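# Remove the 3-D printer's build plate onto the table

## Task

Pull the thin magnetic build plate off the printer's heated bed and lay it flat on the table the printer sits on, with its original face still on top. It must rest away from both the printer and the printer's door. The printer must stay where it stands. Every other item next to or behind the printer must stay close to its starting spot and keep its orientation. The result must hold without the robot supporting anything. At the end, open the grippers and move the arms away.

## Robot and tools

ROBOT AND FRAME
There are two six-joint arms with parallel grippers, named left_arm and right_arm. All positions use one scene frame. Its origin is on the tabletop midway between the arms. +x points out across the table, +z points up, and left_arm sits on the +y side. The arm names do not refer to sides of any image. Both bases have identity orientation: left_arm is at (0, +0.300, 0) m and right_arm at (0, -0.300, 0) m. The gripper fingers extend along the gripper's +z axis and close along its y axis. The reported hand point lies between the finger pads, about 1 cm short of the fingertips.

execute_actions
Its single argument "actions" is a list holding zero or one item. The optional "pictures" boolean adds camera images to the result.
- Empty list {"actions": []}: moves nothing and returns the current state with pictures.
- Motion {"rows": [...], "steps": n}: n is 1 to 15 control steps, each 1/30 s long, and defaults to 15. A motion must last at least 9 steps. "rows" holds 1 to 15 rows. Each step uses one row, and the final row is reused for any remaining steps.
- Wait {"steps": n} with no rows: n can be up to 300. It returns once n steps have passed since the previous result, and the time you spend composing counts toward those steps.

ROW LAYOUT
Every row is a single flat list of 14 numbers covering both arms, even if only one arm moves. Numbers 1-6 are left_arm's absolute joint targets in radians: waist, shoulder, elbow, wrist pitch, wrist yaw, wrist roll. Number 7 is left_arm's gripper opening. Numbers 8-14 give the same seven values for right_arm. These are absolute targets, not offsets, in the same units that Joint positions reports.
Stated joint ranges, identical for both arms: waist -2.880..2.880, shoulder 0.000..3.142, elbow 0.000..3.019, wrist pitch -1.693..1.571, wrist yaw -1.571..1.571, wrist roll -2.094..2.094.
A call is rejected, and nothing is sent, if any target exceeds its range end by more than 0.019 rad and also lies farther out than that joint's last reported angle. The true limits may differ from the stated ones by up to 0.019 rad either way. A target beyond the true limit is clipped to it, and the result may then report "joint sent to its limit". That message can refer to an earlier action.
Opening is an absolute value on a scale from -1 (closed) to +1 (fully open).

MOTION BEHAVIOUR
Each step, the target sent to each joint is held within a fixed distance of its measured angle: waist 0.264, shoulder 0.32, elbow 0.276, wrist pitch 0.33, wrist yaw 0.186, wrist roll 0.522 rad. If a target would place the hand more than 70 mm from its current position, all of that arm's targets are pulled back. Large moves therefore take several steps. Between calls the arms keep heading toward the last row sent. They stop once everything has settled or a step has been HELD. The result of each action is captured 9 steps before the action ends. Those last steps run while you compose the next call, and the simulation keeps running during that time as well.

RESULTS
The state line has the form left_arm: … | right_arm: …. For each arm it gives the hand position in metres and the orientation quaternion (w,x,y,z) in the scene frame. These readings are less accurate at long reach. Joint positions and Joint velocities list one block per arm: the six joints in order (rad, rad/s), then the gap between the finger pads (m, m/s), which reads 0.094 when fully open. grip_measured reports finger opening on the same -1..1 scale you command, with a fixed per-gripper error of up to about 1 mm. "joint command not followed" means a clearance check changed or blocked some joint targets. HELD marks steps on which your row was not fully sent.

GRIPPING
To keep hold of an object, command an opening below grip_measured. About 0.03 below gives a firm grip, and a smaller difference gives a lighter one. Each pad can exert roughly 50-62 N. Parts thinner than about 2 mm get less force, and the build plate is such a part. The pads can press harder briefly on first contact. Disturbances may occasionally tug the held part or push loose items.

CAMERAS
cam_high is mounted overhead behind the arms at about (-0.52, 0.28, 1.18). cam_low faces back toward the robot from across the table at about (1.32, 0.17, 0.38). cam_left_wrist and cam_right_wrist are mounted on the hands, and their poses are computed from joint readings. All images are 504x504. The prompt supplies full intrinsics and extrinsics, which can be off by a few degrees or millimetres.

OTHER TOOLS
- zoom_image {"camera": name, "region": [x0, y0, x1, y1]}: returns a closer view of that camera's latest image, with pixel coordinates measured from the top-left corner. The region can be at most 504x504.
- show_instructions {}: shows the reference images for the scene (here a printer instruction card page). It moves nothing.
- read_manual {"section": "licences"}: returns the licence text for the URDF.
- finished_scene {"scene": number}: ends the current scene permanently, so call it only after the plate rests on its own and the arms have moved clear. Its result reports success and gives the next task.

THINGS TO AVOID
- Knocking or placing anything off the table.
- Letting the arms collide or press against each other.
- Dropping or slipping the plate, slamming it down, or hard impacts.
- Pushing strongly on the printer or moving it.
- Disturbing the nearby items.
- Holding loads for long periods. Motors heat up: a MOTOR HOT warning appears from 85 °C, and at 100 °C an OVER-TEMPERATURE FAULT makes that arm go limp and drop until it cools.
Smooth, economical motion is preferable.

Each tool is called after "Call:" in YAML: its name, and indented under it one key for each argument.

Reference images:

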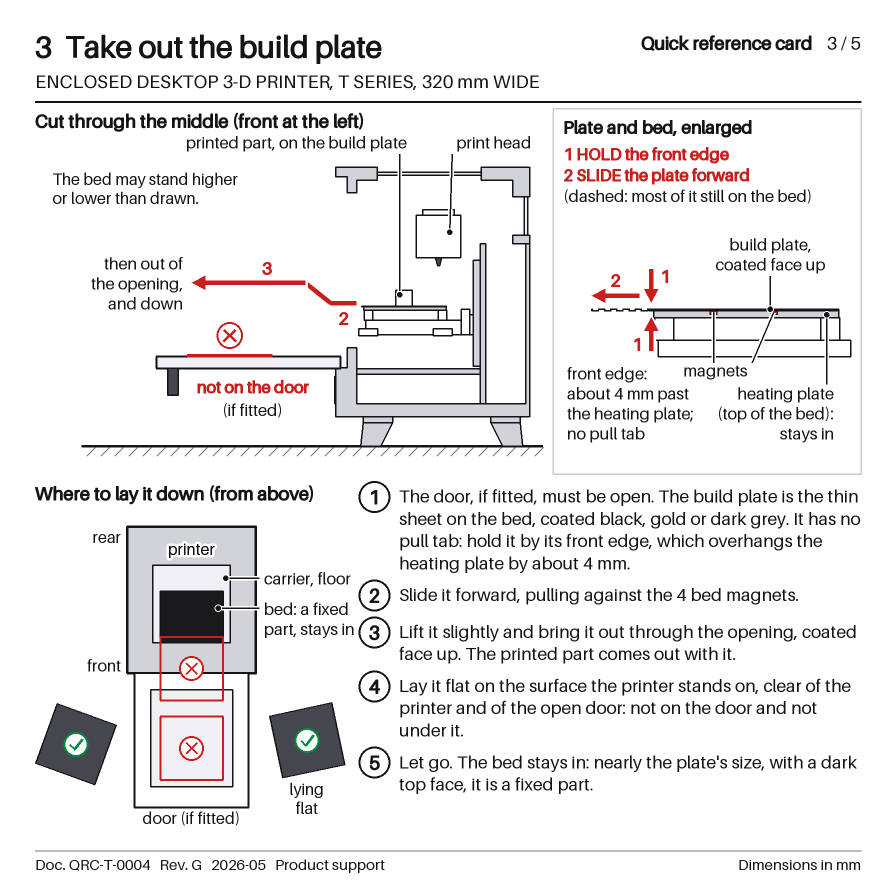

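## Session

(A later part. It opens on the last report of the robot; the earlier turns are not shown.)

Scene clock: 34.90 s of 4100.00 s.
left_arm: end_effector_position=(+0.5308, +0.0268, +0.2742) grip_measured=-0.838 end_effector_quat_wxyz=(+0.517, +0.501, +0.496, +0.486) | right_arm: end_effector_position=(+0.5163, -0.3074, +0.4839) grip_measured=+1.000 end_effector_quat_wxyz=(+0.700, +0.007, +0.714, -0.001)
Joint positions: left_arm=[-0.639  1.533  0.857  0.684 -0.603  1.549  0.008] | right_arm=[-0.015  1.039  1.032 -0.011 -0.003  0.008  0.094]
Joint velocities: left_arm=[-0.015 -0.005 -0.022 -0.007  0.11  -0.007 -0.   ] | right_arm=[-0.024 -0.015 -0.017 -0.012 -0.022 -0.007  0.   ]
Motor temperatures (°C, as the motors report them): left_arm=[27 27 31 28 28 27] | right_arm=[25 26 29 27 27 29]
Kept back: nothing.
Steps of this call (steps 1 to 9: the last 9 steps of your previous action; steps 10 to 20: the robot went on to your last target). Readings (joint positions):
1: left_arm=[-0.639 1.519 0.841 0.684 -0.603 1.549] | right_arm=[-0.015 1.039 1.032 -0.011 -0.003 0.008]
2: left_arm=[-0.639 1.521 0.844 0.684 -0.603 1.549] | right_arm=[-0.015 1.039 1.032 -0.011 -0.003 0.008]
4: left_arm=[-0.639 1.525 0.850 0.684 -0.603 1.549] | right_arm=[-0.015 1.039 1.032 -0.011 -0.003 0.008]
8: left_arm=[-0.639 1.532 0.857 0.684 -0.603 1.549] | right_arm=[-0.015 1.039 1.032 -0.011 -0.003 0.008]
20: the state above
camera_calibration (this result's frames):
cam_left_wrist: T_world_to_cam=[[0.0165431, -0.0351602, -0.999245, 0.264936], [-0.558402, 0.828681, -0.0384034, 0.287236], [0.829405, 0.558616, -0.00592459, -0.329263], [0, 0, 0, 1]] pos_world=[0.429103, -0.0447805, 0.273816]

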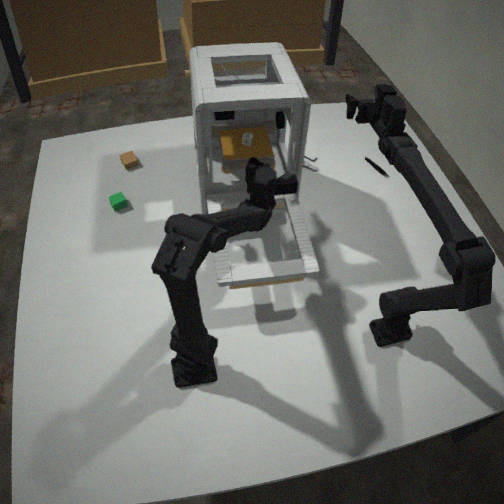

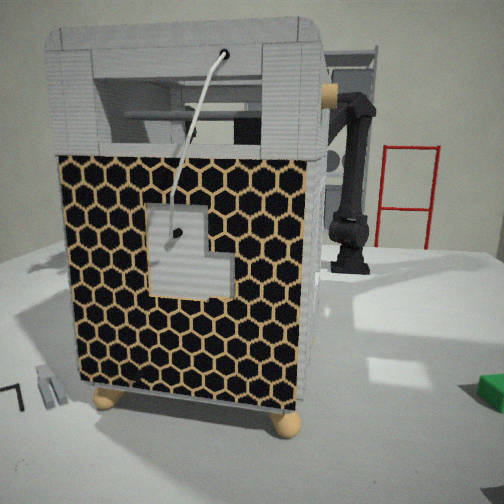

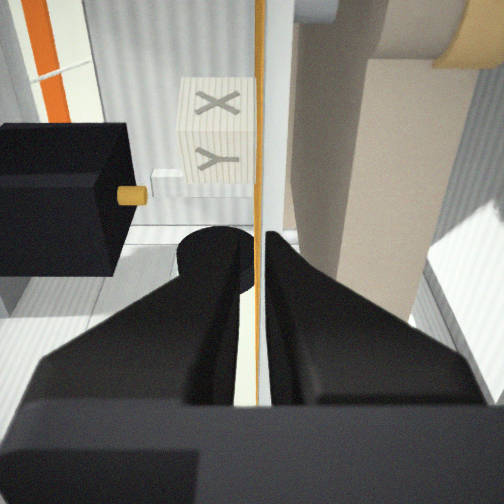

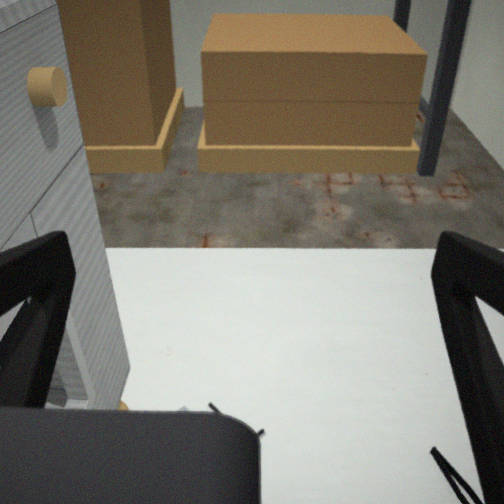

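Call:
zoom_image:
  camera: "cam_left_wrist"
  region: [215, 170, 315, 300]

Region (215, 170, 315, 300) of cam_left_wrist's 504x504 image, scaled by 3.877, with more detail than that image has; it fills the left 388 columns of this view, and the rest is white.

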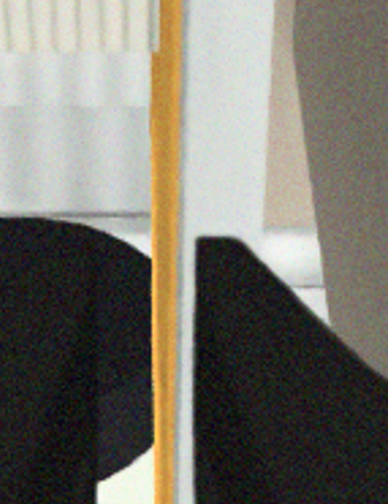

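Call:
execute_actions:
  actions:
    - {"rows": [[-0.640,1.561,0.9054,0.685,-0.602,1.545,-0.84,-0.015,1.039,1.032,-0.011,-0.003,0.008,1.0],[-0.640,1.563,0.9054,0.685,-0.602,1.545,-0.84,-0.015,1.039,1.032,-0.011,-0.003,0.008,1.0],[-0.640,1.5645,0.9070,0.685,-0.602,1.545,-0.84,-0.015,1.039,1.032,-0.011,-0.003,0.008,1.0],[-0.640,1.566,0.9086,0.685,-0.602,1.545,-0.84,-0.015,1.039,1.032,-0.011,-0.003,0.008,1.0],[-0.640,1.5675,0.9102,0.685,-0.602,1.545,-0.84,-0.015,1.039,1.032,-0.011,-0.003,0.008,1.0],[-0.640,1.569,0.9118,0.685,-0.602,1.545,-0.84,-0.015,1.039,1.032,-0.011,-0.003,0.008,1.0],[-0.640,1.5705,0.9134,0.685,-0.602,1.545,-0.84,-0.015,1.039,1.032,-0.011,-0.003,0.008,1.0],[-0.640,1.572,0.9150,0.685,-0.602,1.545,-0.84,-0.015,1.039,1.032,-0.011,-0.003,0.008,1.0],[-0.640,1.5735,0.9166,0.685,-0.602,1.545,-0.84,-0.015,1.039,1.032,-0.011,-0.003,0.008,1.0],[-0.640,1.575,0.9182,0.685,-0.602,1.545,-0.84,-0.015,1.039,1.032,-0.011,-0.003,0.008,1.0],[-0.640,1.5765,0.9198,0.685,-0.602,1.545,-0.84,-0.015,1.039,1.032,-0.011,-0.003,0.008,1.0],[-0.640,1.578,0.9214,0.685,-0.602,1.545,-0.84,-0.015,1.039,1.032,-0.011,-0.003,0.008,1.0]], "steps": 15}

Call:
execute_actions:
  actions:
    - {"steps": 20}
  pictures: true

Scene clock: 42.77 s of 4100.00 s.
left_arm: end_effector_position=(+0.5315, +0.0263, +0.2726) grip_measured=-0.838 end_effector_quat_wxyz=(+0.516, +0.502, +0.496, +0.486) | right_arm: end_effector_position=(+0.5163, -0.3074, +0.4839) grip_measured=+1.000 end_effector_quat_wxyz=(+0.700, +0.007, +0.714, -0.001)
Joint positions: left_arm=[-0.639  1.536  0.858  0.684 -0.603  1.549  0.008] | right_arm=[-0.015  1.039  1.032 -0.011 -0.003  0.008  0.094]
Joint velocities: left_arm=[-0.005  0.063  0.017  0.007 -0.007 -0.022 -0.   ] | right_arm=[-0.005  0.005 -0.012 -0.002 -0.022 -0.007  0.   ]
Motor temperatures (°C, as the motors report them): left_arm=[27 27 32 28 28 27] | right_arm=[25 26 30 27 27 29]
Steps of this call (steps 1 to 15: the robot went on to your last target; steps 16 to 90: nothing new was sent; then 4.67 s passed at rest; steps 91 to 96: the first 6 steps of this action). Readings (joint positions):
91: left_arm=[-0.639 1.533 0.857 0.684 -0.603 1.549] | right_arm=[-0.015 1.039 1.032 -0.011 -0.003 0.008]
92: left_arm=[-0.639 1.533 0.857 0.684 -0.603 1.549] | right_arm=[-0.015 1.039 1.032 -0.011 -0.003 0.008]
94: left_arm=[-0.639 1.534 0.857 0.684 -0.603 1.549] | right_arm=[-0.015 1.039 1.032 -0.011 -0.003 0.008]
96: the state above

Scene clock: 43.43 s of 4100.00 s.
left_arm: end_effector_position=(+0.5358, +0.0231, +0.2711) grip_measured=-0.838 end_effector_quat_wxyz=(+0.515, +0.502, +0.496, +0.486) | right_arm: end_effector_position=(+0.5163, -0.3074, +0.4839) grip_measured=+1.000 end_effector_quat_wxyz=(+0.700, +0.007, +0.714, -0.001)
Joint positions: left_arm=[-0.639  1.551  0.872  0.684 -0.603  1.549  0.008] | right_arm=[-0.015  1.039  1.032 -0.011 -0.003  0.008  0.094]
Joint velocities: left_arm=[-0.015 -0.005  0.012  0.022  0.037  0.007 -0.001] | right_arm=[-0.005 -0.015  0.002 -0.007  0.081 -0.007  0.   ]
Motor temperatures (°C, as the motors report them): left_arm=[27 27 32 28 28 27] | right_arm=[25 26 30 27 27 29]
Kept back: nothing.
Steps of this call (steps 1 to 9: the last 9 steps of your previous action; steps 10 to 20: the robot went on to your last target). Readings (joint positions):
1: left_arm=[-0.639 1.538 0.859 0.684 -0.603 1.549] | right_arm=[-0.015 1.039 1.032 -0.011 -0.003 0.008]
2: left_arm=[-0.639 1.541 0.861 0.684 -0.603 1.549] | right_arm=[-0.015 1.039 1.032 -0.011 -0.003 0.008]
4: left_arm=[-0.639 1.545 0.865 0.684 -0.603 1.549] | right_arm=[-0.015 1.039 1.032 -0.011 -0.003 0.008]
8: left_arm=[-0.639 1.551 0.871 0.684 -0.603 1.549] | right_arm=[-0.015 1.039 1.032 -0.011 -0.003 0.008]
20: the state above
camera_calibration (this result's frames):
cam_left_wrist: T_world_to_cam=[[0.0134822, -0.0328881, -0.999368, 0.263322], [-0.558514, 0.828764, -0.0348084, 0.292049], [0.829385, 0.558631, -0.00719489, -0.330992], [0, 0, 0, 1]] pos_world=[0.434083, -0.0484771, 0.27094]

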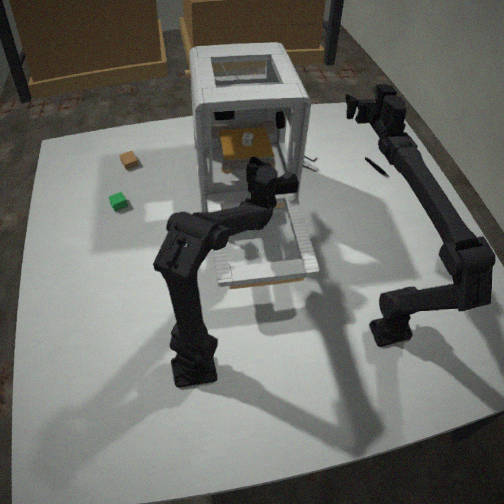

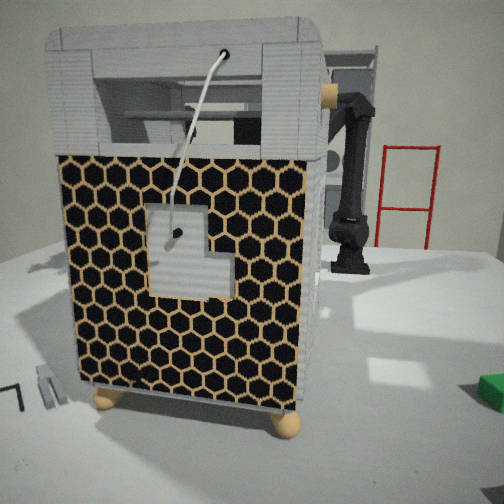

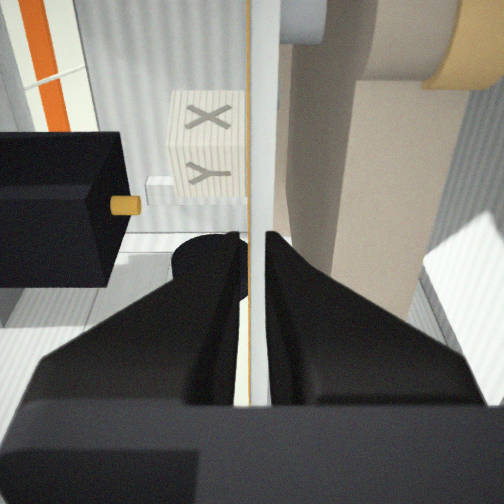

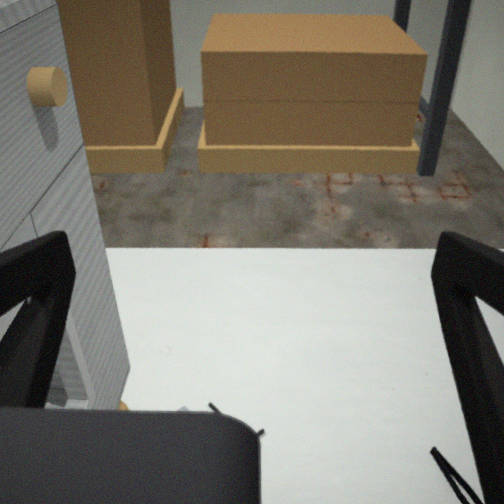

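Call:
zoom_image:
  camera: "cam_left_wrist"
  region: [215, 170, 315, 300]

Call:
zoom_image:
  camera: "cam_high"
  region: [225, 135, 285, 195]

Region (215, 170, 315, 300) of cam_left_wrist's 504x504 image, scaled by 3.877, with more detail than that image has; it fills the left 388 columns of this view, and the rest is white.

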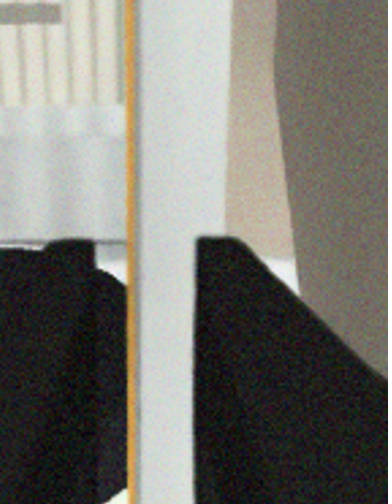

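Region (225, 135, 285, 195) of cam_high's 504x504 image, scaled by 8.400, with more detail than that image has.

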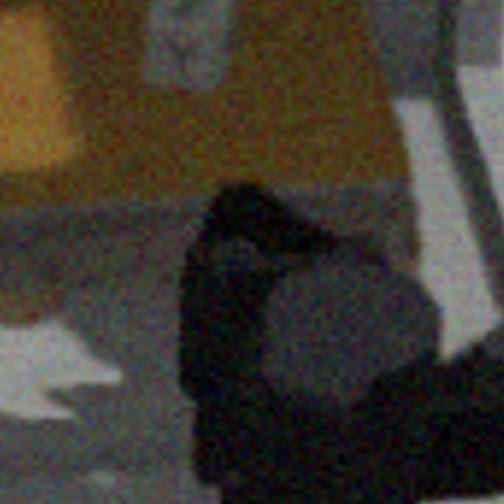

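Call:
execute_actions:
  actions:
    - {"rows": [[-0.640,1.578,0.9230,0.685,-0.602,1.545,-0.84,-0.015,1.039,1.032,-0.011,-0.003,0.008,1.0],[-0.640,1.578,0.9245,0.685,-0.602,1.545,-0.84,-0.015,1.039,1.032,-0.011,-0.003,0.008,1.0],[-0.640,1.5792,0.9258,0.685,-0.602,1.545,-0.84,-0.015,1.039,1.032,-0.011,-0.003,0.008,1.0],[-0.640,1.5804,0.9271,0.685,-0.602,1.545,-0.84,-0.015,1.039,1.032,-0.011,-0.003,0.008,1.0],[-0.640,1.5816,0.9284,0.685,-0.602,1.545,-0.84,-0.015,1.039,1.032,-0.011,-0.003,0.008,1.0],[-0.640,1.5828,0.9297,0.685,-0.602,1.545,-0.84,-0.015,1.039,1.032,-0.011,-0.003,0.008,1.0],[-0.640,1.584,0.9310,0.685,-0.602,1.545,-0.84,-0.015,1.039,1.032,-0.011,-0.003,0.008,1.0],[-0.640,1.5852,0.9323,0.685,-0.602,1.545,-0.84,-0.015,1.039,1.032,-0.011,-0.003,0.008,1.0],[-0.640,1.5864,0.9336,0.685,-0.602,1.545,-0.84,-0.015,1.039,1.032,-0.011,-0.003,0.008,1.0],[-0.640,1.5877,0.9349,0.685,-0.602,1.545,-0.84,-0.015,1.039,1.032,-0.011,-0.003,0.008,1.0],[-0.640,1.589,0.9362,0.685,-0.602,1.545,-0.84,-0.015,1.039,1.032,-0.011,-0.003,0.008,1.0],[-0.640,1.5903,0.9375,0.685,-0.602,1.545,-0.84,-0.015,1.039,1.032,-0.011,-0.003,0.008,1.0]], "steps": 15}

Call:
execute_actions:
  actions:
    - {"steps": 20}
  pictures: true

Scene clock: 44.97 s of 4100.00 s.
left_arm: end_effector_position=(+0.5366, +0.0225, +0.2724) grip_measured=-0.838 end_effector_quat_wxyz=(+0.516, +0.501, +0.496, +0.486) | right_arm: end_effector_position=(+0.5163, -0.3074, +0.4839) grip_measured=+1.000 end_effector_quat_wxyz=(+0.700, +0.007, +0.714, -0.001)
Joint positions: left_arm=[-0.639  1.553  0.876  0.684 -0.603  1.549  0.008] | right_arm=[-0.015  1.039  1.032 -0.011 -0.003  0.008  0.094]
Joint velocities: left_arm=[-0.015  0.034  0.032 -0.002  0.022 -0.066 -0.   ] | right_arm=[-0.005  0.005 -0.007  0.002 -0.022 -0.022  0.   ]
Motor temperatures (°C, as the motors report them): left_arm=[27 27 32 28 28 27] | right_arm=[25 26 30 27 27 29]
Steps of this call (steps 1 to 15: the robot went on to your last target; steps 16 to 40: nothing new was sent; steps 41 to 46: the first 6 steps of this action). Readings (joint positions):
41: left_arm=[-0.639 1.551 0.872 0.684 -0.603 1.549] | right_arm=[-0.015 1.039 1.032 -0.011 -0.003 0.008]
42: left_arm=[-0.639 1.551 0.872 0.684 -0.603 1.549] | right_arm=[-0.015 1.039 1.032 -0.011 -0.003 0.008]
44: left_arm=[-0.639 1.552 0.873 0.684 -0.603 1.549] | right_arm=[-0.015 1.039 1.032 -0.011 -0.003 0.008]
46: the state above

Scene clock: 45.63 s of 4100.00 s.
left_arm: end_effector_position=(+0.5403, +0.0198, +0.2732) grip_measured=-0.838 end_effector_quat_wxyz=(+0.517, +0.500, +0.496, +0.486) | right_arm: end_effector_position=(+0.5163, -0.3074, +0.4839) grip_measured=+1.000 end_effector_quat_wxyz=(+0.700, +0.007, +0.714, -0.001)
Joint positions: left_arm=[-0.639  1.563  0.889  0.684 -0.603  1.549  0.008] | right_arm=[-0.015  1.039  1.032 -0.011 -0.003  0.008  0.094]
Joint velocities: left_arm=[-0.024  0.005 -0.017 -0.012 -0.022  0.051  0.   ] | right_arm=[-0.015  0.015  0.017  0.002  0.066 -0.007  0.   ]
Motor temperatures (°C, as the motors report them): left_arm=[27 27 32 28 28 27] | right_arm=[25 26 30 27 27 29]
Kept back: nothing.
Steps of this call (steps 1 to 9: the last 9 steps of your previous action; steps 10 to 20: the robot went on to your last target). Readings (joint positions):
1: left_arm=[-0.639 1.554 0.878 0.684 -0.603 1.549] | right_arm=[-0.015 1.039 1.032 -0.011 -0.003 0.008]
2: left_arm=[-0.639 1.554 0.879 0.684 -0.603 1.549] | right_arm=[-0.015 1.039 1.032 -0.011 -0.003 0.008]
4: left_arm=[-0.639 1.557 0.883 0.684 -0.603 1.549] | right_arm=[-0.015 1.039 1.032 -0.011 -0.003 0.008]
8: left_arm=[-0.639 1.561 0.888 0.684 -0.603 1.549] | right_arm=[-0.015 1.039 1.032 -0.011 -0.003 0.008]
20: the state above
camera_calibration (this result's frames):
cam_left_wrist: T_world_to_cam=[[0.0177674, -0.036069, -0.999191, 0.262872], [-0.558354, 0.828645, -0.0398412, 0.298702], [0.829412, 0.558611, -0.00541644, -0.333347], [0, 0, 0, 1]] pos_world=[0.438593, -0.0518249, 0.272755]

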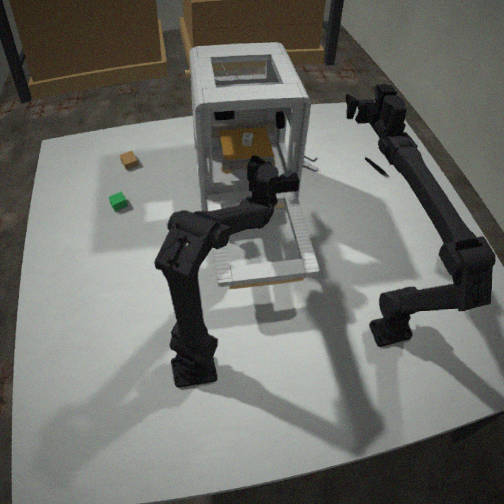

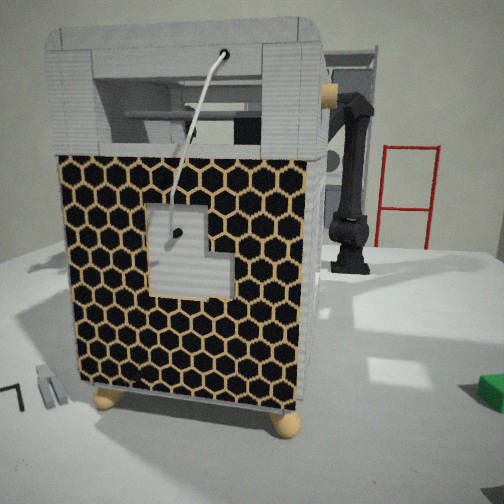

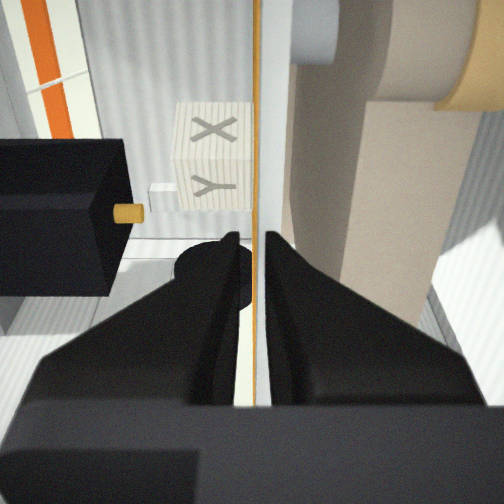

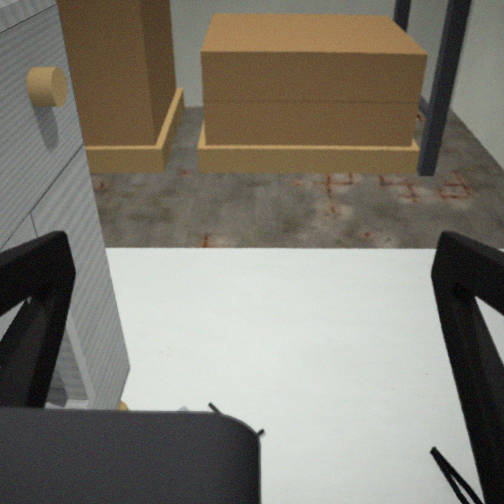

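Call:
execute_actions:
  actions:
    - {"rows": [[-0.640,1.592,0.9375,0.685,-0.602,1.545,-0.84,-0.015,1.039,1.032,-0.011,-0.003,0.008,1.0],[-0.640,1.5932,0.9388,0.685,-0.602,1.545,-0.84,-0.015,1.039,1.032,-0.011,-0.003,0.008,1.0],[-0.640,1.5944,0.9402,0.685,-0.602,1.545,-0.84,-0.015,1.039,1.032,-0.011,-0.003,0.008,1.0],[-0.640,1.5956,0.9415,0.685,-0.602,1.545,-0.84,-0.015,1.039,1.032,-0.011,-0.003,0.008,1.0],[-0.640,1.5968,0.9429,0.685,-0.602,1.545,-0.84,-0.015,1.039,1.032,-0.011,-0.003,0.008,1.0],[-0.640,1.598,0.9442,0.685,-0.602,1.545,-0.84,-0.015,1.039,1.032,-0.011,-0.003,0.008,1.0],[-0.640,1.5992,0.9456,0.685,-0.602,1.545,-0.84,-0.015,1.039,1.032,-0.011,-0.003,0.008,1.0],[-0.640,1.6004,0.9469,0.685,-0.602,1.545,-0.84,-0.015,1.039,1.032,-0.011,-0.003,0.008,1.0],[-0.640,1.6016,0.9483,0.685,-0.602,1.545,-0.84,-0.015,1.039,1.032,-0.011,-0.003,0.008,1.0],[-0.640,1.6028,0.9496,0.685,-0.602,1.545,-0.84,-0.015,1.039,1.032,-0.011,-0.003,0.008,1.0],[-0.640,1.604,0.951,0.685,-0.602,1.545,-0.84,-0.015,1.039,1.032,-0.011,-0.003,0.008,1.0]], "steps": 15}

Call:
execute_actions:
  actions:
    - {"steps": 18}
  pictures: true

Scene clock: 46.53 s of 4100.00 s.
left_arm: end_effector_position=(+0.5409, +0.0193, +0.2722) grip_measured=-0.838 end_effector_quat_wxyz=(+0.517, +0.501, +0.496, +0.486) | right_arm: end_effector_position=(+0.5163, -0.3074, +0.4839) grip_measured=+1.000 end_effector_quat_wxyz=(+0.700, +0.007, +0.714, -0.001)
Joint positions: left_arm=[-0.639  1.566  0.89   0.684 -0.603  1.549  0.008] | right_arm=[-0.015  1.039  1.032 -0.011 -0.003  0.008  0.094]
Joint velocities: left_arm=[-0.015 -0.005  0.007  0.007 -0.022  0.007  0.   ] | right_arm=[ 0.005 -0.015  0.002 -0.002 -0.007 -0.125  0.   ]
Motor temperatures (°C, as the motors report them): left_arm=[27 27 32 28 28 27] | right_arm=[25 26 30 27 27 29]
Steps of this call (steps 1 to 15: the robot went on to your last target; steps 16 to 21: nothing new was sent; steps 22 to 27: the first 6 steps of this action). Readings (joint positions):
22: left_arm=[-0.639 1.563 0.889 0.684 -0.603 1.549] | right_arm=[-0.015 1.039 1.032 -0.011 -0.003 0.008]
23: left_arm=[-0.639 1.563 0.889 0.684 -0.603 1.549] | right_arm=[-0.015 1.039 1.032 -0.011 -0.003 0.008]
25: left_arm=[-0.639 1.564 0.889 0.684 -0.603 1.549] | right_arm=[-0.015 1.039 1.032 -0.011 -0.003 0.008]
27: the state above

Scene clock: 47.13 s of 4100.00 s.
left_arm: end_effector_position=(+0.5410, +0.0190, +0.2719) grip_measured=-0.838 end_effector_quat_wxyz=(+0.517, +0.501, +0.496, +0.486) | right_arm: end_effector_position=(+0.5163, -0.3074, +0.4839) grip_measured=+1.000 end_effector_quat_wxyz=(+0.700, +0.007, +0.714, -0.001)
Joint positions: left_arm=[-0.639  1.567  0.891  0.684 -0.603  1.549  0.008] | right_arm=[-0.015  1.039  1.032 -0.011 -0.003  0.008  0.094]
Joint velocities: left_arm=[-0.005 -0.005  0.007 -0.027  0.022 -0.066 -0.   ] | right_arm=[-0.015 -0.015 -0.007 -0.012 -0.081  0.037  0.   ]
Motor temperatures (°C, as the motors report them): left_arm=[27 27 32 28 28 27] | right_arm=[25 26 30 27 27 29]
Kept back: nothing.
Steps of this call (steps 1 to 9: the last 9 steps of your previous action; steps 10 to 15: the robot went on to your last target; steps 16 to 18: nothing new was sent). Readings (joint positions):
1: left_arm=[-0.639 1.566 0.890 0.684 -0.603 1.549] | right_arm=[-0.015 1.039 1.032 -0.011 -0.003 0.008]
2: left_arm=[-0.639 1.566 0.890 0.684 -0.603 1.549] | right_arm=[-0.015 1.039 1.032 -0.011 -0.003 0.008]
4: left_arm=[-0.639 1.566 0.891 0.684 -0.603 1.549] | right_arm=[-0.015 1.039 1.032 -0.011 -0.003 0.008]
8: left_arm=[-0.639 1.567 0.891 0.684 -0.603 1.549] | right_arm=[-0.015 1.039 1.032 -0.011 -0.003 0.008]
18: the state above
All arms were judged still, so your last target was given up. Only a new action makes them travel on or press farther. Fingers that are still opening or closing keep moving.
camera_calibration (this result's frames):
cam_left_wrist: T_world_to_cam=[[0.0162237, -0.0349392, -0.999258, 0.262433], [-0.558098, 0.828903, -0.0380439, 0.299068], [0.829617, 0.558301, -0.00605162, -0.333412], [0, 0, 0, 1]] pos_world=[0.439256, -0.0525845, 0.271599]

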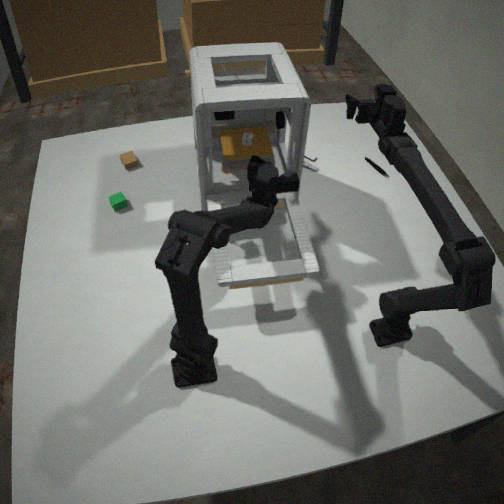

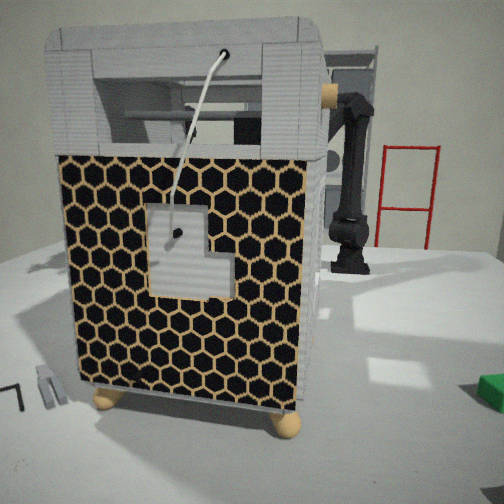

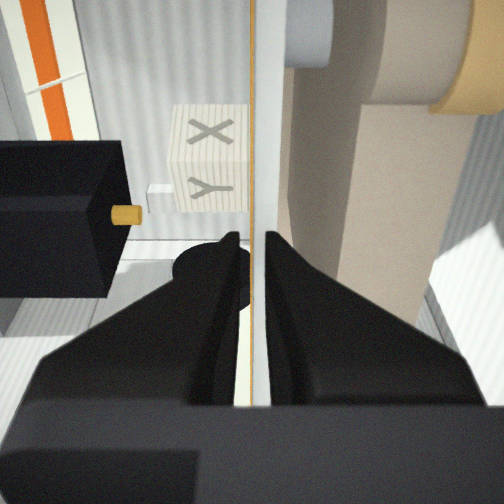

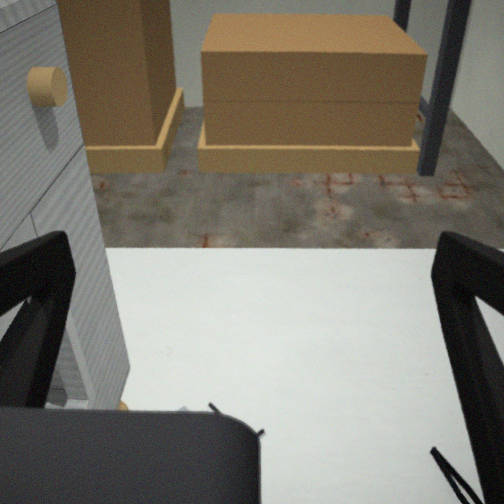

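Call:
execute_actions:
  actions:
    - {"rows": [[-0.640,1.594,0.940,0.685,-0.602,1.545,-0.86,-0.015,1.039,1.032,-0.011,-0.003,0.008,1.0],[-0.640,1.594,0.940,0.685,-0.602,1.545,-0.88,-0.015,1.039,1.032,-0.011,-0.003,0.008,1.0],[-0.640,1.594,0.940,0.685,-0.602,1.545,-0.90,-0.015,1.039,1.032,-0.011,-0.003,0.008,1.0],[-0.640,1.594,0.940,0.685,-0.602,1.545,-0.92,-0.015,1.039,1.032,-0.011,-0.003,0.008,1.0],[-0.640,1.594,0.940,0.685,-0.602,1.545,-0.935,-0.015,1.039,1.032,-0.011,-0.003,0.008,1.0],[-0.640,1.594,0.940,0.685,-0.602,1.545,-0.95,-0.015,1.039,1.032,-0.011,-0.003,0.008,1.0],[-0.640,1.594,0.940,0.685,-0.602,1.545,-0.96,-0.015,1.039,1.032,-0.011,-0.003,0.008,1.0],[-0.640,1.594,0.940,0.685,-0.602,1.545,-0.97,-0.015,1.039,1.032,-0.011,-0.003,0.008,1.0],[-0.640,1.594,0.940,0.685,-0.602,1.545,-0.98,-0.015,1.039,1.032,-0.011,-0.003,0.008,1.0],[-0.640,1.594,0.940,0.685,-0.602,1.545,-0.99,-0.015,1.039,1.032,-0.011,-0.003,0.008,1.0],[-0.640,1.594,0.940,0.685,-0.602,1.545,-1.0,-0.015,1.039,1.032,-0.011,-0.003,0.008,1.0]], "steps": 15}

Call:
execute_actions:
  actions:
    - {"steps": 15}
  pictures: true

Scene clock: 48.00 s of 4100.00 s.
left_arm: end_effector_position=(+0.5409, +0.0187, +0.2717) grip_measured=-0.941 end_effector_quat_wxyz=(+0.517, +0.501, +0.496, +0.486) | right_arm: end_effector_position=(+0.5163, -0.3074, +0.4839) grip_measured=+1.000 end_effector_quat_wxyz=(+0.700, +0.007, +0.714, -0.001)
Joint positions: left_arm=[-0.639  1.567  0.891  0.684 -0.603  1.549  0.003] | right_arm=[-0.015  1.039  1.032 -0.011 -0.003  0.008  0.094]
Joint velocities: left_arm=[-0.015 -0.005  0.002  0.002 -0.037  0.007 -0.016] | right_arm=[-0.015 -0.005  0.007 -0.007  0.007 -0.051  0.   ]
Motor temperatures (°C, as the motors report them): left_arm=[27 27 32 28 28 27] | right_arm=[25 26 30 27 27 29]
Steps of this call (steps 1 to 20: nothing new was sent; steps 21 to 26: the first 6 steps of this action). Readings (joint positions):
21: left_arm=[-0.639 1.567 0.891 0.684 -0.603 1.549] | right_arm=[-0.015 1.039 1.032 -0.011 -0.003 0.008]
22: left_arm=[-0.639 1.567 0.891 0.684 -0.603 1.549] | right_arm=[-0.015 1.039 1.032 -0.011 -0.003 0.008]
24: left_arm=[-0.639 1.567 0.891 0.684 -0.603 1.549] | right_arm=[-0.015 1.039 1.032 -0.011 -0.003 0.008]
26: the state above

Scene clock: 48.50 s of 4100.00 s.
left_arm: end_effector_position=(+0.5409, +0.0187, +0.2717) grip_measured=-0.975 end_effector_quat_wxyz=(+0.517, +0.501, +0.496, +0.486) | right_arm: end_effector_position=(+0.5163, -0.3074, +0.4839) grip_measured=+1.000 end_effector_quat_wxyz=(+0.700, +0.007, +0.714, -0.001)
Joint positions: left_arm=[-0.639  1.567  0.891  0.684 -0.603  1.549  0.001] | right_arm=[-0.015  1.039  1.032 -0.011 -0.003  0.008  0.094]
Joint velocities: left_arm=[-0.005 -0.015  0.007  0.007 -0.007 -0.022  0.   ] | right_arm=[ 0.005  0.005 -0.002 -0.002  0.007 -0.051  0.   ]
Motor temperatures (°C, as the motors report them): left_arm=[27 27 32 28 28 27] | right_arm=[25 26 30 27 27 29]
Kept back: nothing.
Steps of this call (steps 1 to 9: the last 9 steps of your previous action; steps 10 to 15: the robot went on to your last target). Readings (joint positions):
1: left_arm=[-0.639 1.567 0.891 0.684 -0.603 1.549] | right_arm=[-0.015 1.039 1.032 -0.011 -0.003 0.008]
2: left_arm=[-0.639 1.567 0.891 0.684 -0.603 1.549] | right_arm=[-0.015 1.039 1.032 -0.011 -0.003 0.008]
4: left_arm=[-0.639 1.567 0.891 0.684 -0.603 1.549] | right_arm=[-0.015 1.039 1.032 -0.011 -0.003 0.008]
8: left_arm=[-0.639 1.567 0.891 0.684 -0.603 1.549] | right_arm=[-0.015 1.039 1.032 -0.011 -0.003 0.008]
15: the state above
All arms were judged still, so your last target was given up. Only a new action makes them travel on or press farther. Fingers that are still opening or closing keep moving.
camera_calibration (this result's frames):
cam_left_wrist: T_world_to_cam=[[0.0159045, -0.034718, -0.999271, 0.262377], [-0.557793, 0.829124, -0.0376844, 0.298955], [0.829828, 0.557986, -0.00617865, -0.333301], [0, 0, 0, 1]] pos_world=[0.439164, -0.0527841, 0.271392]

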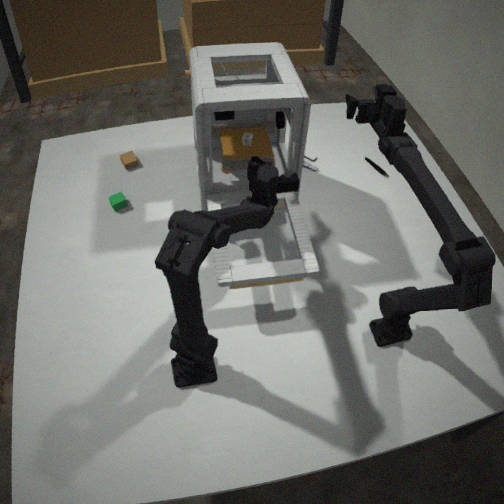

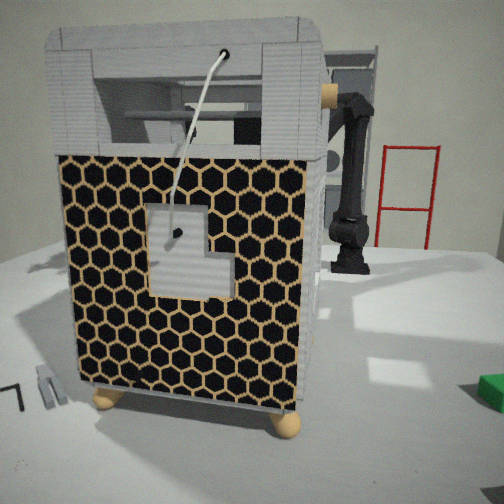

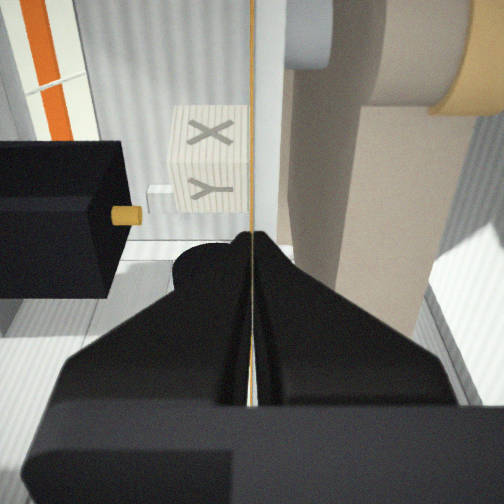

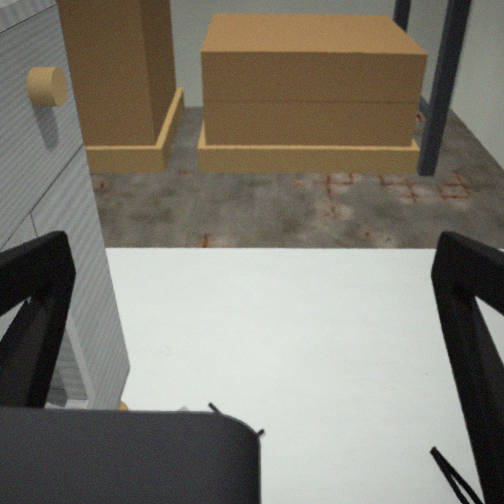

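Call:
execute_actions:
  actions:
    - {"rows": [[-0.641,1.585,0.925,0.685,-0.603,1.545,-1.0,-0.015,1.039,1.032,-0.011,-0.003,0.008,1.0],[-0.642,1.576,0.910,0.685,-0.603,1.545,-1.0,-0.015,1.039,1.032,-0.011,-0.003,0.008,1.0],[-0.643,1.568,0.895,0.685,-0.603,1.545,-1.0,-0.015,1.039,1.032,-0.011,-0.003,0.008,1.0],[-0.644,1.560,0.885,0.685,-0.603,1.545,-1.0,-0.015,1.039,1.032,-0.011,-0.003,0.008,1.0],[-0.645,1.555,0.880,0.685,-0.604,1.545,-1.0,-0.015,1.039,1.032,-0.011,-0.003,0.008,1.0],[-0.645,1.552,0.876,0.685,-0.604,1.545,-1.0,-0.015,1.039,1.032,-0.011,-0.003,0.008,1.0],[-0.645,1.549,0.872,0.685,-0.604,1.545,-1.0,-0.015,1.039,1.032,-0.011,-0.003,0.008,1.0],[-0.645,1.547,0.868,0.685,-0.604,1.545,-1.0,-0.015,1.039,1.032,-0.011,-0.003,0.008,1.0],[-0.645,1.545,0.865,0.685,-0.604,1.545,-1.0,-0.015,1.039,1.032,-0.011,-0.003,0.008,1.0]], "steps": 15}

Call:
execute_actions:
  actions:
    - {"steps": 12}

Scene clock: 49.93 s of 4100.00 s.
left_arm: end_effector_position=(+0.5407, +0.0189, +0.2713) grip_measured=-0.975 end_effector_quat_wxyz=(+0.516, +0.502, +0.496, +0.486) | right_arm: end_effector_position=(+0.5163, -0.3074, +0.4839) grip_measured=+1.000 end_effector_quat_wxyz=(+0.700, +0.007, +0.714, -0.001)
Joint positions: left_arm=[-0.639  1.567  0.889  0.684 -0.603  1.549  0.001] | right_arm=[-0.015  1.039  1.032 -0.011 -0.003  0.008  0.094]
Joint velocities: left_arm=[-0.015 -0.024  0.002  0.012 -0.007  0.007  0.002] | right_arm=[ 0.005 -0.005 -0.002  0.007 -0.037 -0.022  0.   ]
Motor temperatures (°C, as the motors report them): left_arm=[27 27 32 28 28 27] | right_arm=[25 26 30 27 27 29]
Steps of this call (steps 1 to 37: nothing new was sent; steps 38 to 43: the first 6 steps of this action). Readings (joint positions):
38: left_arm=[-0.639 1.567 0.891 0.684 -0.603 1.549] | right_arm=[-0.015 1.039 1.032 -0.011 -0.003 0.008]
39: left_arm=[-0.639 1.567 0.891 0.684 -0.603 1.549] | right_arm=[-0.015 1.039 1.032 -0.011 -0.003 0.008]
41: left_arm=[-0.639 1.567 0.890 0.684 -0.603 1.549] | right_arm=[-0.015 1.039 1.032 -0.011 -0.003 0.008]
43: the state above

Scene clock: 50.33 s of 4100.00 s.
left_arm: end_effector_position=(+0.5400, +0.0190, +0.2710) grip_measured=-0.975 end_effector_quat_wxyz=(+0.517, +0.502, +0.495, +0.485) | right_arm: end_effector_position=(+0.5163, -0.3074, +0.4839) grip_measured=+1.000 end_effector_quat_wxyz=(+0.700, +0.007, +0.714, -0.001)
Joint positions: left_arm=[-0.639  1.565  0.887  0.684 -0.601  1.549  0.001] | right_arm=[-0.015  1.039  1.032 -0.011 -0.003  0.008  0.094]
Joint velocities: left_arm=[-0.005 -0.005 -0.007  0.002  0.051 -0.022 -0.   ] | right_arm=[-0.005 -0.015  0.002  0.007  0.007  0.051  0.   ]
Motor temperatures (°C, as the motors report them): left_arm=[27 27 32 28 28 27] | right_arm=[25 26 30 27 27 29]
Kept back: nothing.
Steps of this call (steps 1 to 9: the last 9 steps of your previous action; steps 10 to 12: the robot went on to your last target). Readings (joint positions):
1: left_arm=[-0.639 1.566 0.889 0.684 -0.603 1.549] | right_arm=[-0.015 1.039 1.032 -0.011 -0.003 0.008]
2: left_arm=[-0.639 1.566 0.889 0.684 -0.602 1.549] | right_arm=[-0.015 1.039 1.032 -0.011 -0.003 0.008]
4: left_arm=[-0.639 1.565 0.887 0.684 -0.601 1.549] | right_arm=[-0.015 1.039 1.032 -0.011 -0.003 0.008]
8: left_arm=[-0.639 1.565 0.887 0.684 -0.601 1.549] | right_arm=[-0.015 1.039 1.032 -0.011 -0.003 0.008]
12: the state above

Call:
execute_actions:
  actions:
    - {"rows": [[-0.647,1.545,0.872,0.685,-0.605,1.545,-1.0,-0.015,1.039,1.032,-0.011,-0.003,0.008,1.0],[-0.649,1.544,0.872,0.685,-0.605,1.545,-1.0,-0.015,1.039,1.032,-0.011,-0.003,0.008,1.0],[-0.651,1.543,0.872,0.685,-0.606,1.545,-1.0,-0.015,1.039,1.032,-0.011,-0.003,0.008,1.0],[-0.653,1.542,0.872,0.685,-0.606,1.545,-1.0,-0.015,1.039,1.032,-0.011,-0.003,0.008,1.0],[-0.655,1.541,0.872,0.685,-0.607,1.545,-1.0,-0.015,1.039,1.032,-0.011,-0.003,0.008,1.0],[-0.657,1.540,0.872,0.685,-0.607,1.545,-1.0,-0.015,1.039,1.032,-0.011,-0.003,0.008,1.0],[-0.659,1.539,0.871,0.685,-0.608,1.545,-1.0,-0.015,1.039,1.032,-0.011,-0.003,0.008,1.0],[-0.661,1.538,0.870,0.685,-0.608,1.545,-1.0,-0.015,1.039,1.032,-0.011,-0.003,0.008,1.0],[-0.663,1.537,0.869,0.685,-0.609,1.545,-1.0,-0.015,1.039,1.032,-0.011,-0.003,0.008,1.0]], "steps": 15}

Call:
execute_actions:
  actions:
    - {"steps": 14}

Scene clock: 51.47 s of 4100.00 s.
left_arm: end_effector_position=(+0.5400, +0.0191, +0.2713) grip_measured=-0.975 end_effector_quat_wxyz=(+0.517, +0.502, +0.495, +0.485) | right_arm: end_effector_position=(+0.5163, -0.3074, +0.4839) grip_measured=+1.000 end_effector_quat_wxyz=(+0.700, +0.007, +0.714, -0.001)
Joint positions: left_arm=[-0.639  1.565  0.887  0.684 -0.601  1.549  0.001] | right_arm=[-0.015  1.039  1.032 -0.011 -0.003  0.008  0.094]
Joint velocities: left_arm=[ 0.015 -0.024 -0.032  0.002 -0.022  0.007 -0.001] | right_arm=[ 0.015 -0.005 -0.012  0.002  0.007  0.037  0.   ]
Motor temperatures (°C, as the motors report them): left_arm=[27 27 32 28 28 27] | right_arm=[25 26 30 27 27 29]
Steps of this call (steps 1 to 15: the robot went on to your last target; steps 16 to 28: nothing new was sent; steps 29 to 34: the first 6 steps of this action). Readings (joint positions):
29: left_arm=[-0.639 1.565 0.887 0.684 -0.601 1.549] | right_arm=[-0.015 1.039 1.032 -0.011 -0.003 0.008]
30: left_arm=[-0.639 1.565 0.887 0.684 -0.601 1.549] | right_arm=[-0.015 1.039 1.032 -0.011 -0.003 0.008]
32: left_arm=[-0.639 1.565 0.887 0.684 -0.601 1.549] | right_arm=[-0.015 1.039 1.032 -0.011 -0.003 0.008]
34: the state above

Scene clock: 51.93 s of 4100.00 s.
left_arm: end_effector_position=(+0.5398, +0.0190, +0.2713) grip_measured=-0.975 end_effector_quat_wxyz=(+0.516, +0.502, +0.496, +0.485) | right_arm: end_effector_position=(+0.5163, -0.3074, +0.4839) grip_measured=+1.000 end_effector_quat_wxyz=(+0.700, +0.007, +0.714, -0.001)
Joint positions: left_arm=[-0.64   1.565  0.887  0.684 -0.603  1.549  0.001] | right_arm=[-0.015  1.039  1.032 -0.011 -0.003  0.008  0.094]
Joint velocities: left_arm=[-0.015  0.015 -0.007  0.002  0.051 -0.007  0.   ] | right_arm=[-0.005 -0.005 -0.002 -0.007  0.007  0.066  0.   ]
Motor temperatures (°C, as the motors report them): left_arm=[27 27 32 28 28 27] | right_arm=[25 26 30 27 27 29]
Kept back: nothing.
Steps of this call (steps 1 to 9: the last 9 steps of your previous action; steps 10 to 14: the robot went on to your last target). Readings (joint positions):
1: left_arm=[-0.640 1.565 0.887 0.684 -0.601 1.549] | right_arm=[-0.015 1.039 1.032 -0.011 -0.003 0.008]
2: left_arm=[-0.640 1.565 0.887 0.684 -0.601 1.549] | right_arm=[-0.015 1.039 1.032 -0.011 -0.003 0.008]
4: left_arm=[-0.640 1.565 0.887 0.684 -0.603 1.549] | right_arm=[-0.015 1.039 1.032 -0.011 -0.003 0.008]
8: left_arm=[-0.640 1.565 0.887 0.684 -0.603 1.549] | right_arm=[-0.015 1.039 1.032 -0.011 -0.003 0.008]
14: the state above

Call:
execute_actions:
  actions:
    - {"rows": [[-0.666,1.535,0.867,0.685,-0.610,1.545,-1.0,-0.015,1.039,1.032,-0.011,-0.003,0.008,1.0],[-0.669,1.533,0.865,0.685,-0.610,1.545,-1.0,-0.015,1.039,1.032,-0.011,-0.003,0.008,1.0],[-0.672,1.531,0.863,0.685,-0.611,1.545,-1.0,-0.015,1.039,1.032,-0.011,-0.003,0.008,1.0],[-0.675,1.529,0.861,0.685,-0.611,1.545,-1.0,-0.015,1.039,1.032,-0.011,-0.003,0.008,1.0],[-0.677,1.527,0.859,0.685,-0.612,1.545,-1.0,-0.015,1.039,1.032,-0.011,-0.003,0.008,1.0],[-0.679,1.525,0.857,0.685,-0.612,1.545,-1.0,-0.015,1.039,1.032,-0.011,-0.003,0.008,1.0],[-0.681,1.523,0.855,0.685,-0.613,1.545,-1.0,-0.015,1.039,1.032,-0.011,-0.003,0.008,1.0],[-0.683,1.521,0.853,0.685,-0.613,1.545,-1.0,-0.015,1.039,1.032,-0.011,-0.003,0.008,1.0]], "steps": 15}

Call:
execute_actions:
  actions:
    - {"steps": 14}

Scene clock: 52.70 s of 4100.00 s.
left_arm: end_effector_position=(+0.5365, +0.0196, +0.2713) grip_measured=-0.975 end_effector_quat_wxyz=(+0.515, +0.501, +0.497, +0.486) | right_arm: end_effector_position=(+0.5163, -0.3074, +0.4839) grip_measured=+1.000 end_effector_quat_wxyz=(+0.700, +0.007, +0.714, -0.001)
Joint positions: left_arm=[-0.644  1.558  0.88   0.684 -0.611  1.549  0.001] | right_arm=[-0.015  1.039  1.032 -0.011 -0.003  0.008  0.094]
Joint velocities: left_arm=[-0.083 -0.132 -0.149 -0.027 -0.051 -0.037 -0.   ] | right_arm=[-0.015 -0.015 -0.012 -0.002 -0.037 -0.007  0.   ]
Motor temperatures (°C, as the motors report them): left_arm=[27 27 32 28 28 27] | right_arm=[25 26 30 27 27 29]
Steps of this call (steps 1 to 15: the robot went on to your last target; steps 16 to 17: nothing new was sent; steps 18 to 23: the first 6 steps of this action). Readings (joint positions):
18: left_arm=[-0.640 1.565 0.887 0.684 -0.603 1.549] | right_arm=[-0.015 1.039 1.032 -0.011 -0.003 0.008]
19: left_arm=[-0.641 1.564 0.887 0.684 -0.604 1.549] | right_arm=[-0.015 1.039 1.032 -0.011 -0.003 0.008]
21: left_arm=[-0.642 1.563 0.886 0.684 -0.607 1.549] | right_arm=[-0.015 1.039 1.032 -0.011 -0.003 0.008]
23: the state above

Scene clock: 53.17 s of 4100.00 s.
left_arm: end_effector_position=(+0.5200, +0.0074, +0.2716) grip_measured=-0.975 end_effector_quat_wxyz=(+0.522, +0.510, +0.489, +0.478) | right_arm: end_effector_position=(+0.5163, -0.3074, +0.4839) grip_measured=+1.000 end_effector_quat_wxyz=(+0.700, +0.007, +0.714, -0.001)
Joint positions: left_arm=[-0.678  1.536  0.856  0.684 -0.613  1.549  0.001] | right_arm=[-0.015  1.039  1.032 -0.011 -0.003  0.008  0.094]
Joint velocities: left_arm=[0.005 0.015 0.027 0.012 0.007 0.037 0.   ] | right_arm=[ 0.015 -0.015  0.007 -0.007  0.037  0.022  0.   ]
Motor temperatures (°C, as the motors report them): left_arm=[27 27 32 28 28 27] | right_arm=[25 26 30 27 27 29]
Kept back: nothing.
Steps of this call (steps 1 to 9: the last 9 steps of your previous action; steps 10 to 14: the robot went on to your last target). Readings (joint positions):
1: left_arm=[-0.648 1.553 0.875 0.684 -0.611 1.549] | right_arm=[-0.015 1.039 1.032 -0.011 -0.003 0.008]
2: left_arm=[-0.653 1.548 0.869 0.684 -0.612 1.549] | right_arm=[-0.015 1.039 1.032 -0.011 -0.003 0.008]
4: left_arm=[-0.665 1.540 0.860 0.684 -0.613 1.549] | right_arm=[-0.015 1.039 1.032 -0.011 -0.003 0.008]
8: left_arm=[-0.678 1.536 0.856 0.684 -0.613 1.549] | right_arm=[-0.015 1.039 1.032 -0.011 -0.003 0.008]
14: the state above

It broke free and the grip reading is unchanged. Let me look.

Call:
execute_actions:
  actions: []

Scene clock: 53.60 s of 4100.00 s.
left_arm: end_effector_position=(+0.5200, +0.0074, +0.2716) grip_measured=-0.975 end_effector_quat_wxyz=(+0.522, +0.510, +0.489, +0.478) | right_arm: end_effector_position=(+0.5163, -0.3074, +0.4839) grip_measured=+1.000 end_effector_quat_wxyz=(+0.700, +0.007, +0.714, -0.001)
Joint positions: left_arm=[-0.678  1.536  0.856  0.684 -0.613  1.549  0.001] | right_arm=[-0.015  1.039  1.032 -0.011 -0.003  0.008  0.094]
Joint velocities: left_arm=[-0.005  0.005  0.017 -0.007 -0.037 -0.022 -0.   ] | right_arm=[ 0.005 -0.005  0.012 -0.007 -0.007  0.022  0.   ]
Motor temperatures (°C, as the motors report them): left_arm=[27 27 32 28 28 27] | right_arm=[25 26 30 27 27 29]
Kept back: nothing.
Steps of this call (steps 1 to 13: the robot went on to your last target). Readings (joint positions):
1: left_arm=[-0.678 1.536 0.856 0.684 -0.613 1.549] | right_arm=[-0.015 1.039 1.032 -0.011 -0.003 0.008]
2: left_arm=[-0.678 1.536 0.856 0.684 -0.613 1.549] | right_arm=[-0.015 1.039 1.032 -0.011 -0.003 0.008]
4: left_arm=[-0.678 1.536 0.856 0.684 -0.613 1.549] | right_arm=[-0.015 1.039 1.032 -0.011 -0.003 0.008]
8: left_arm=[-0.678 1.536 0.856 0.684 -0.613 1.549] | right_arm=[-0.015 1.039 1.032 -0.011 -0.003 0.008]
13: the state above
camera_calibration (this result's frames):
cam_left_wrist: T_world_to_cam=[[0.011879, -0.0328276, -0.99939, 0.264325], [-0.533632, 0.845029, -0.0341001, 0.282955], [0.845633, 0.533712, -0.00747975, -0.31729], [0, 0, 0, 1]] pos_world=[0.416165, -0.0610866, 0.271439]

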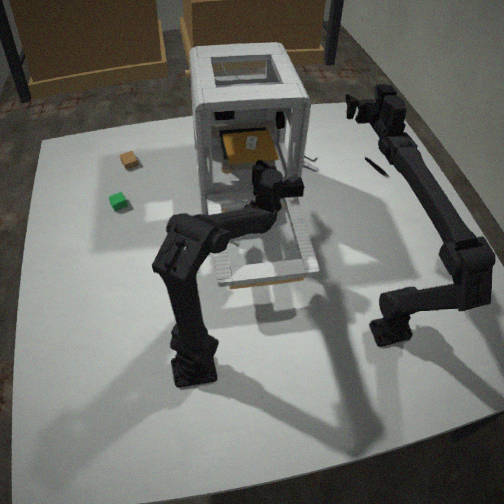

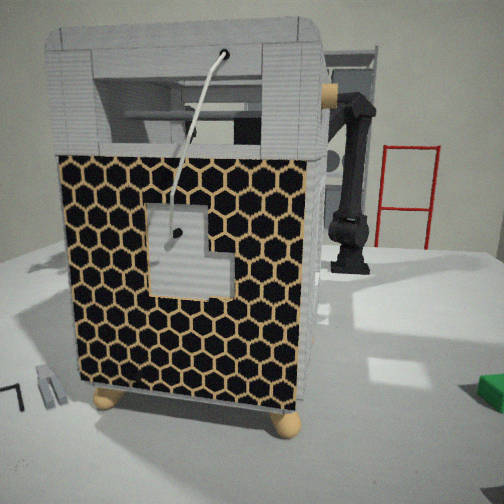

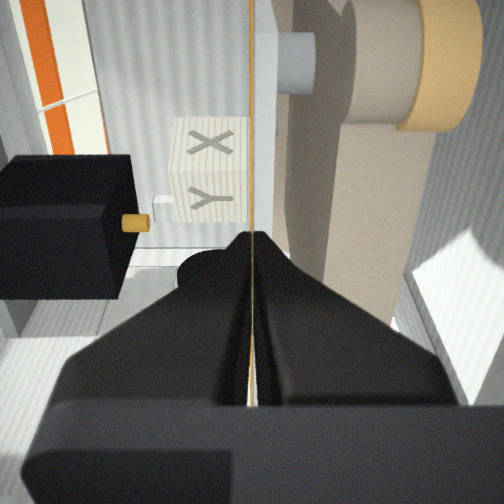

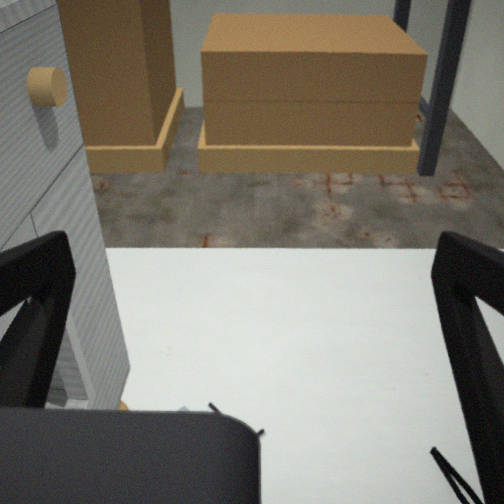

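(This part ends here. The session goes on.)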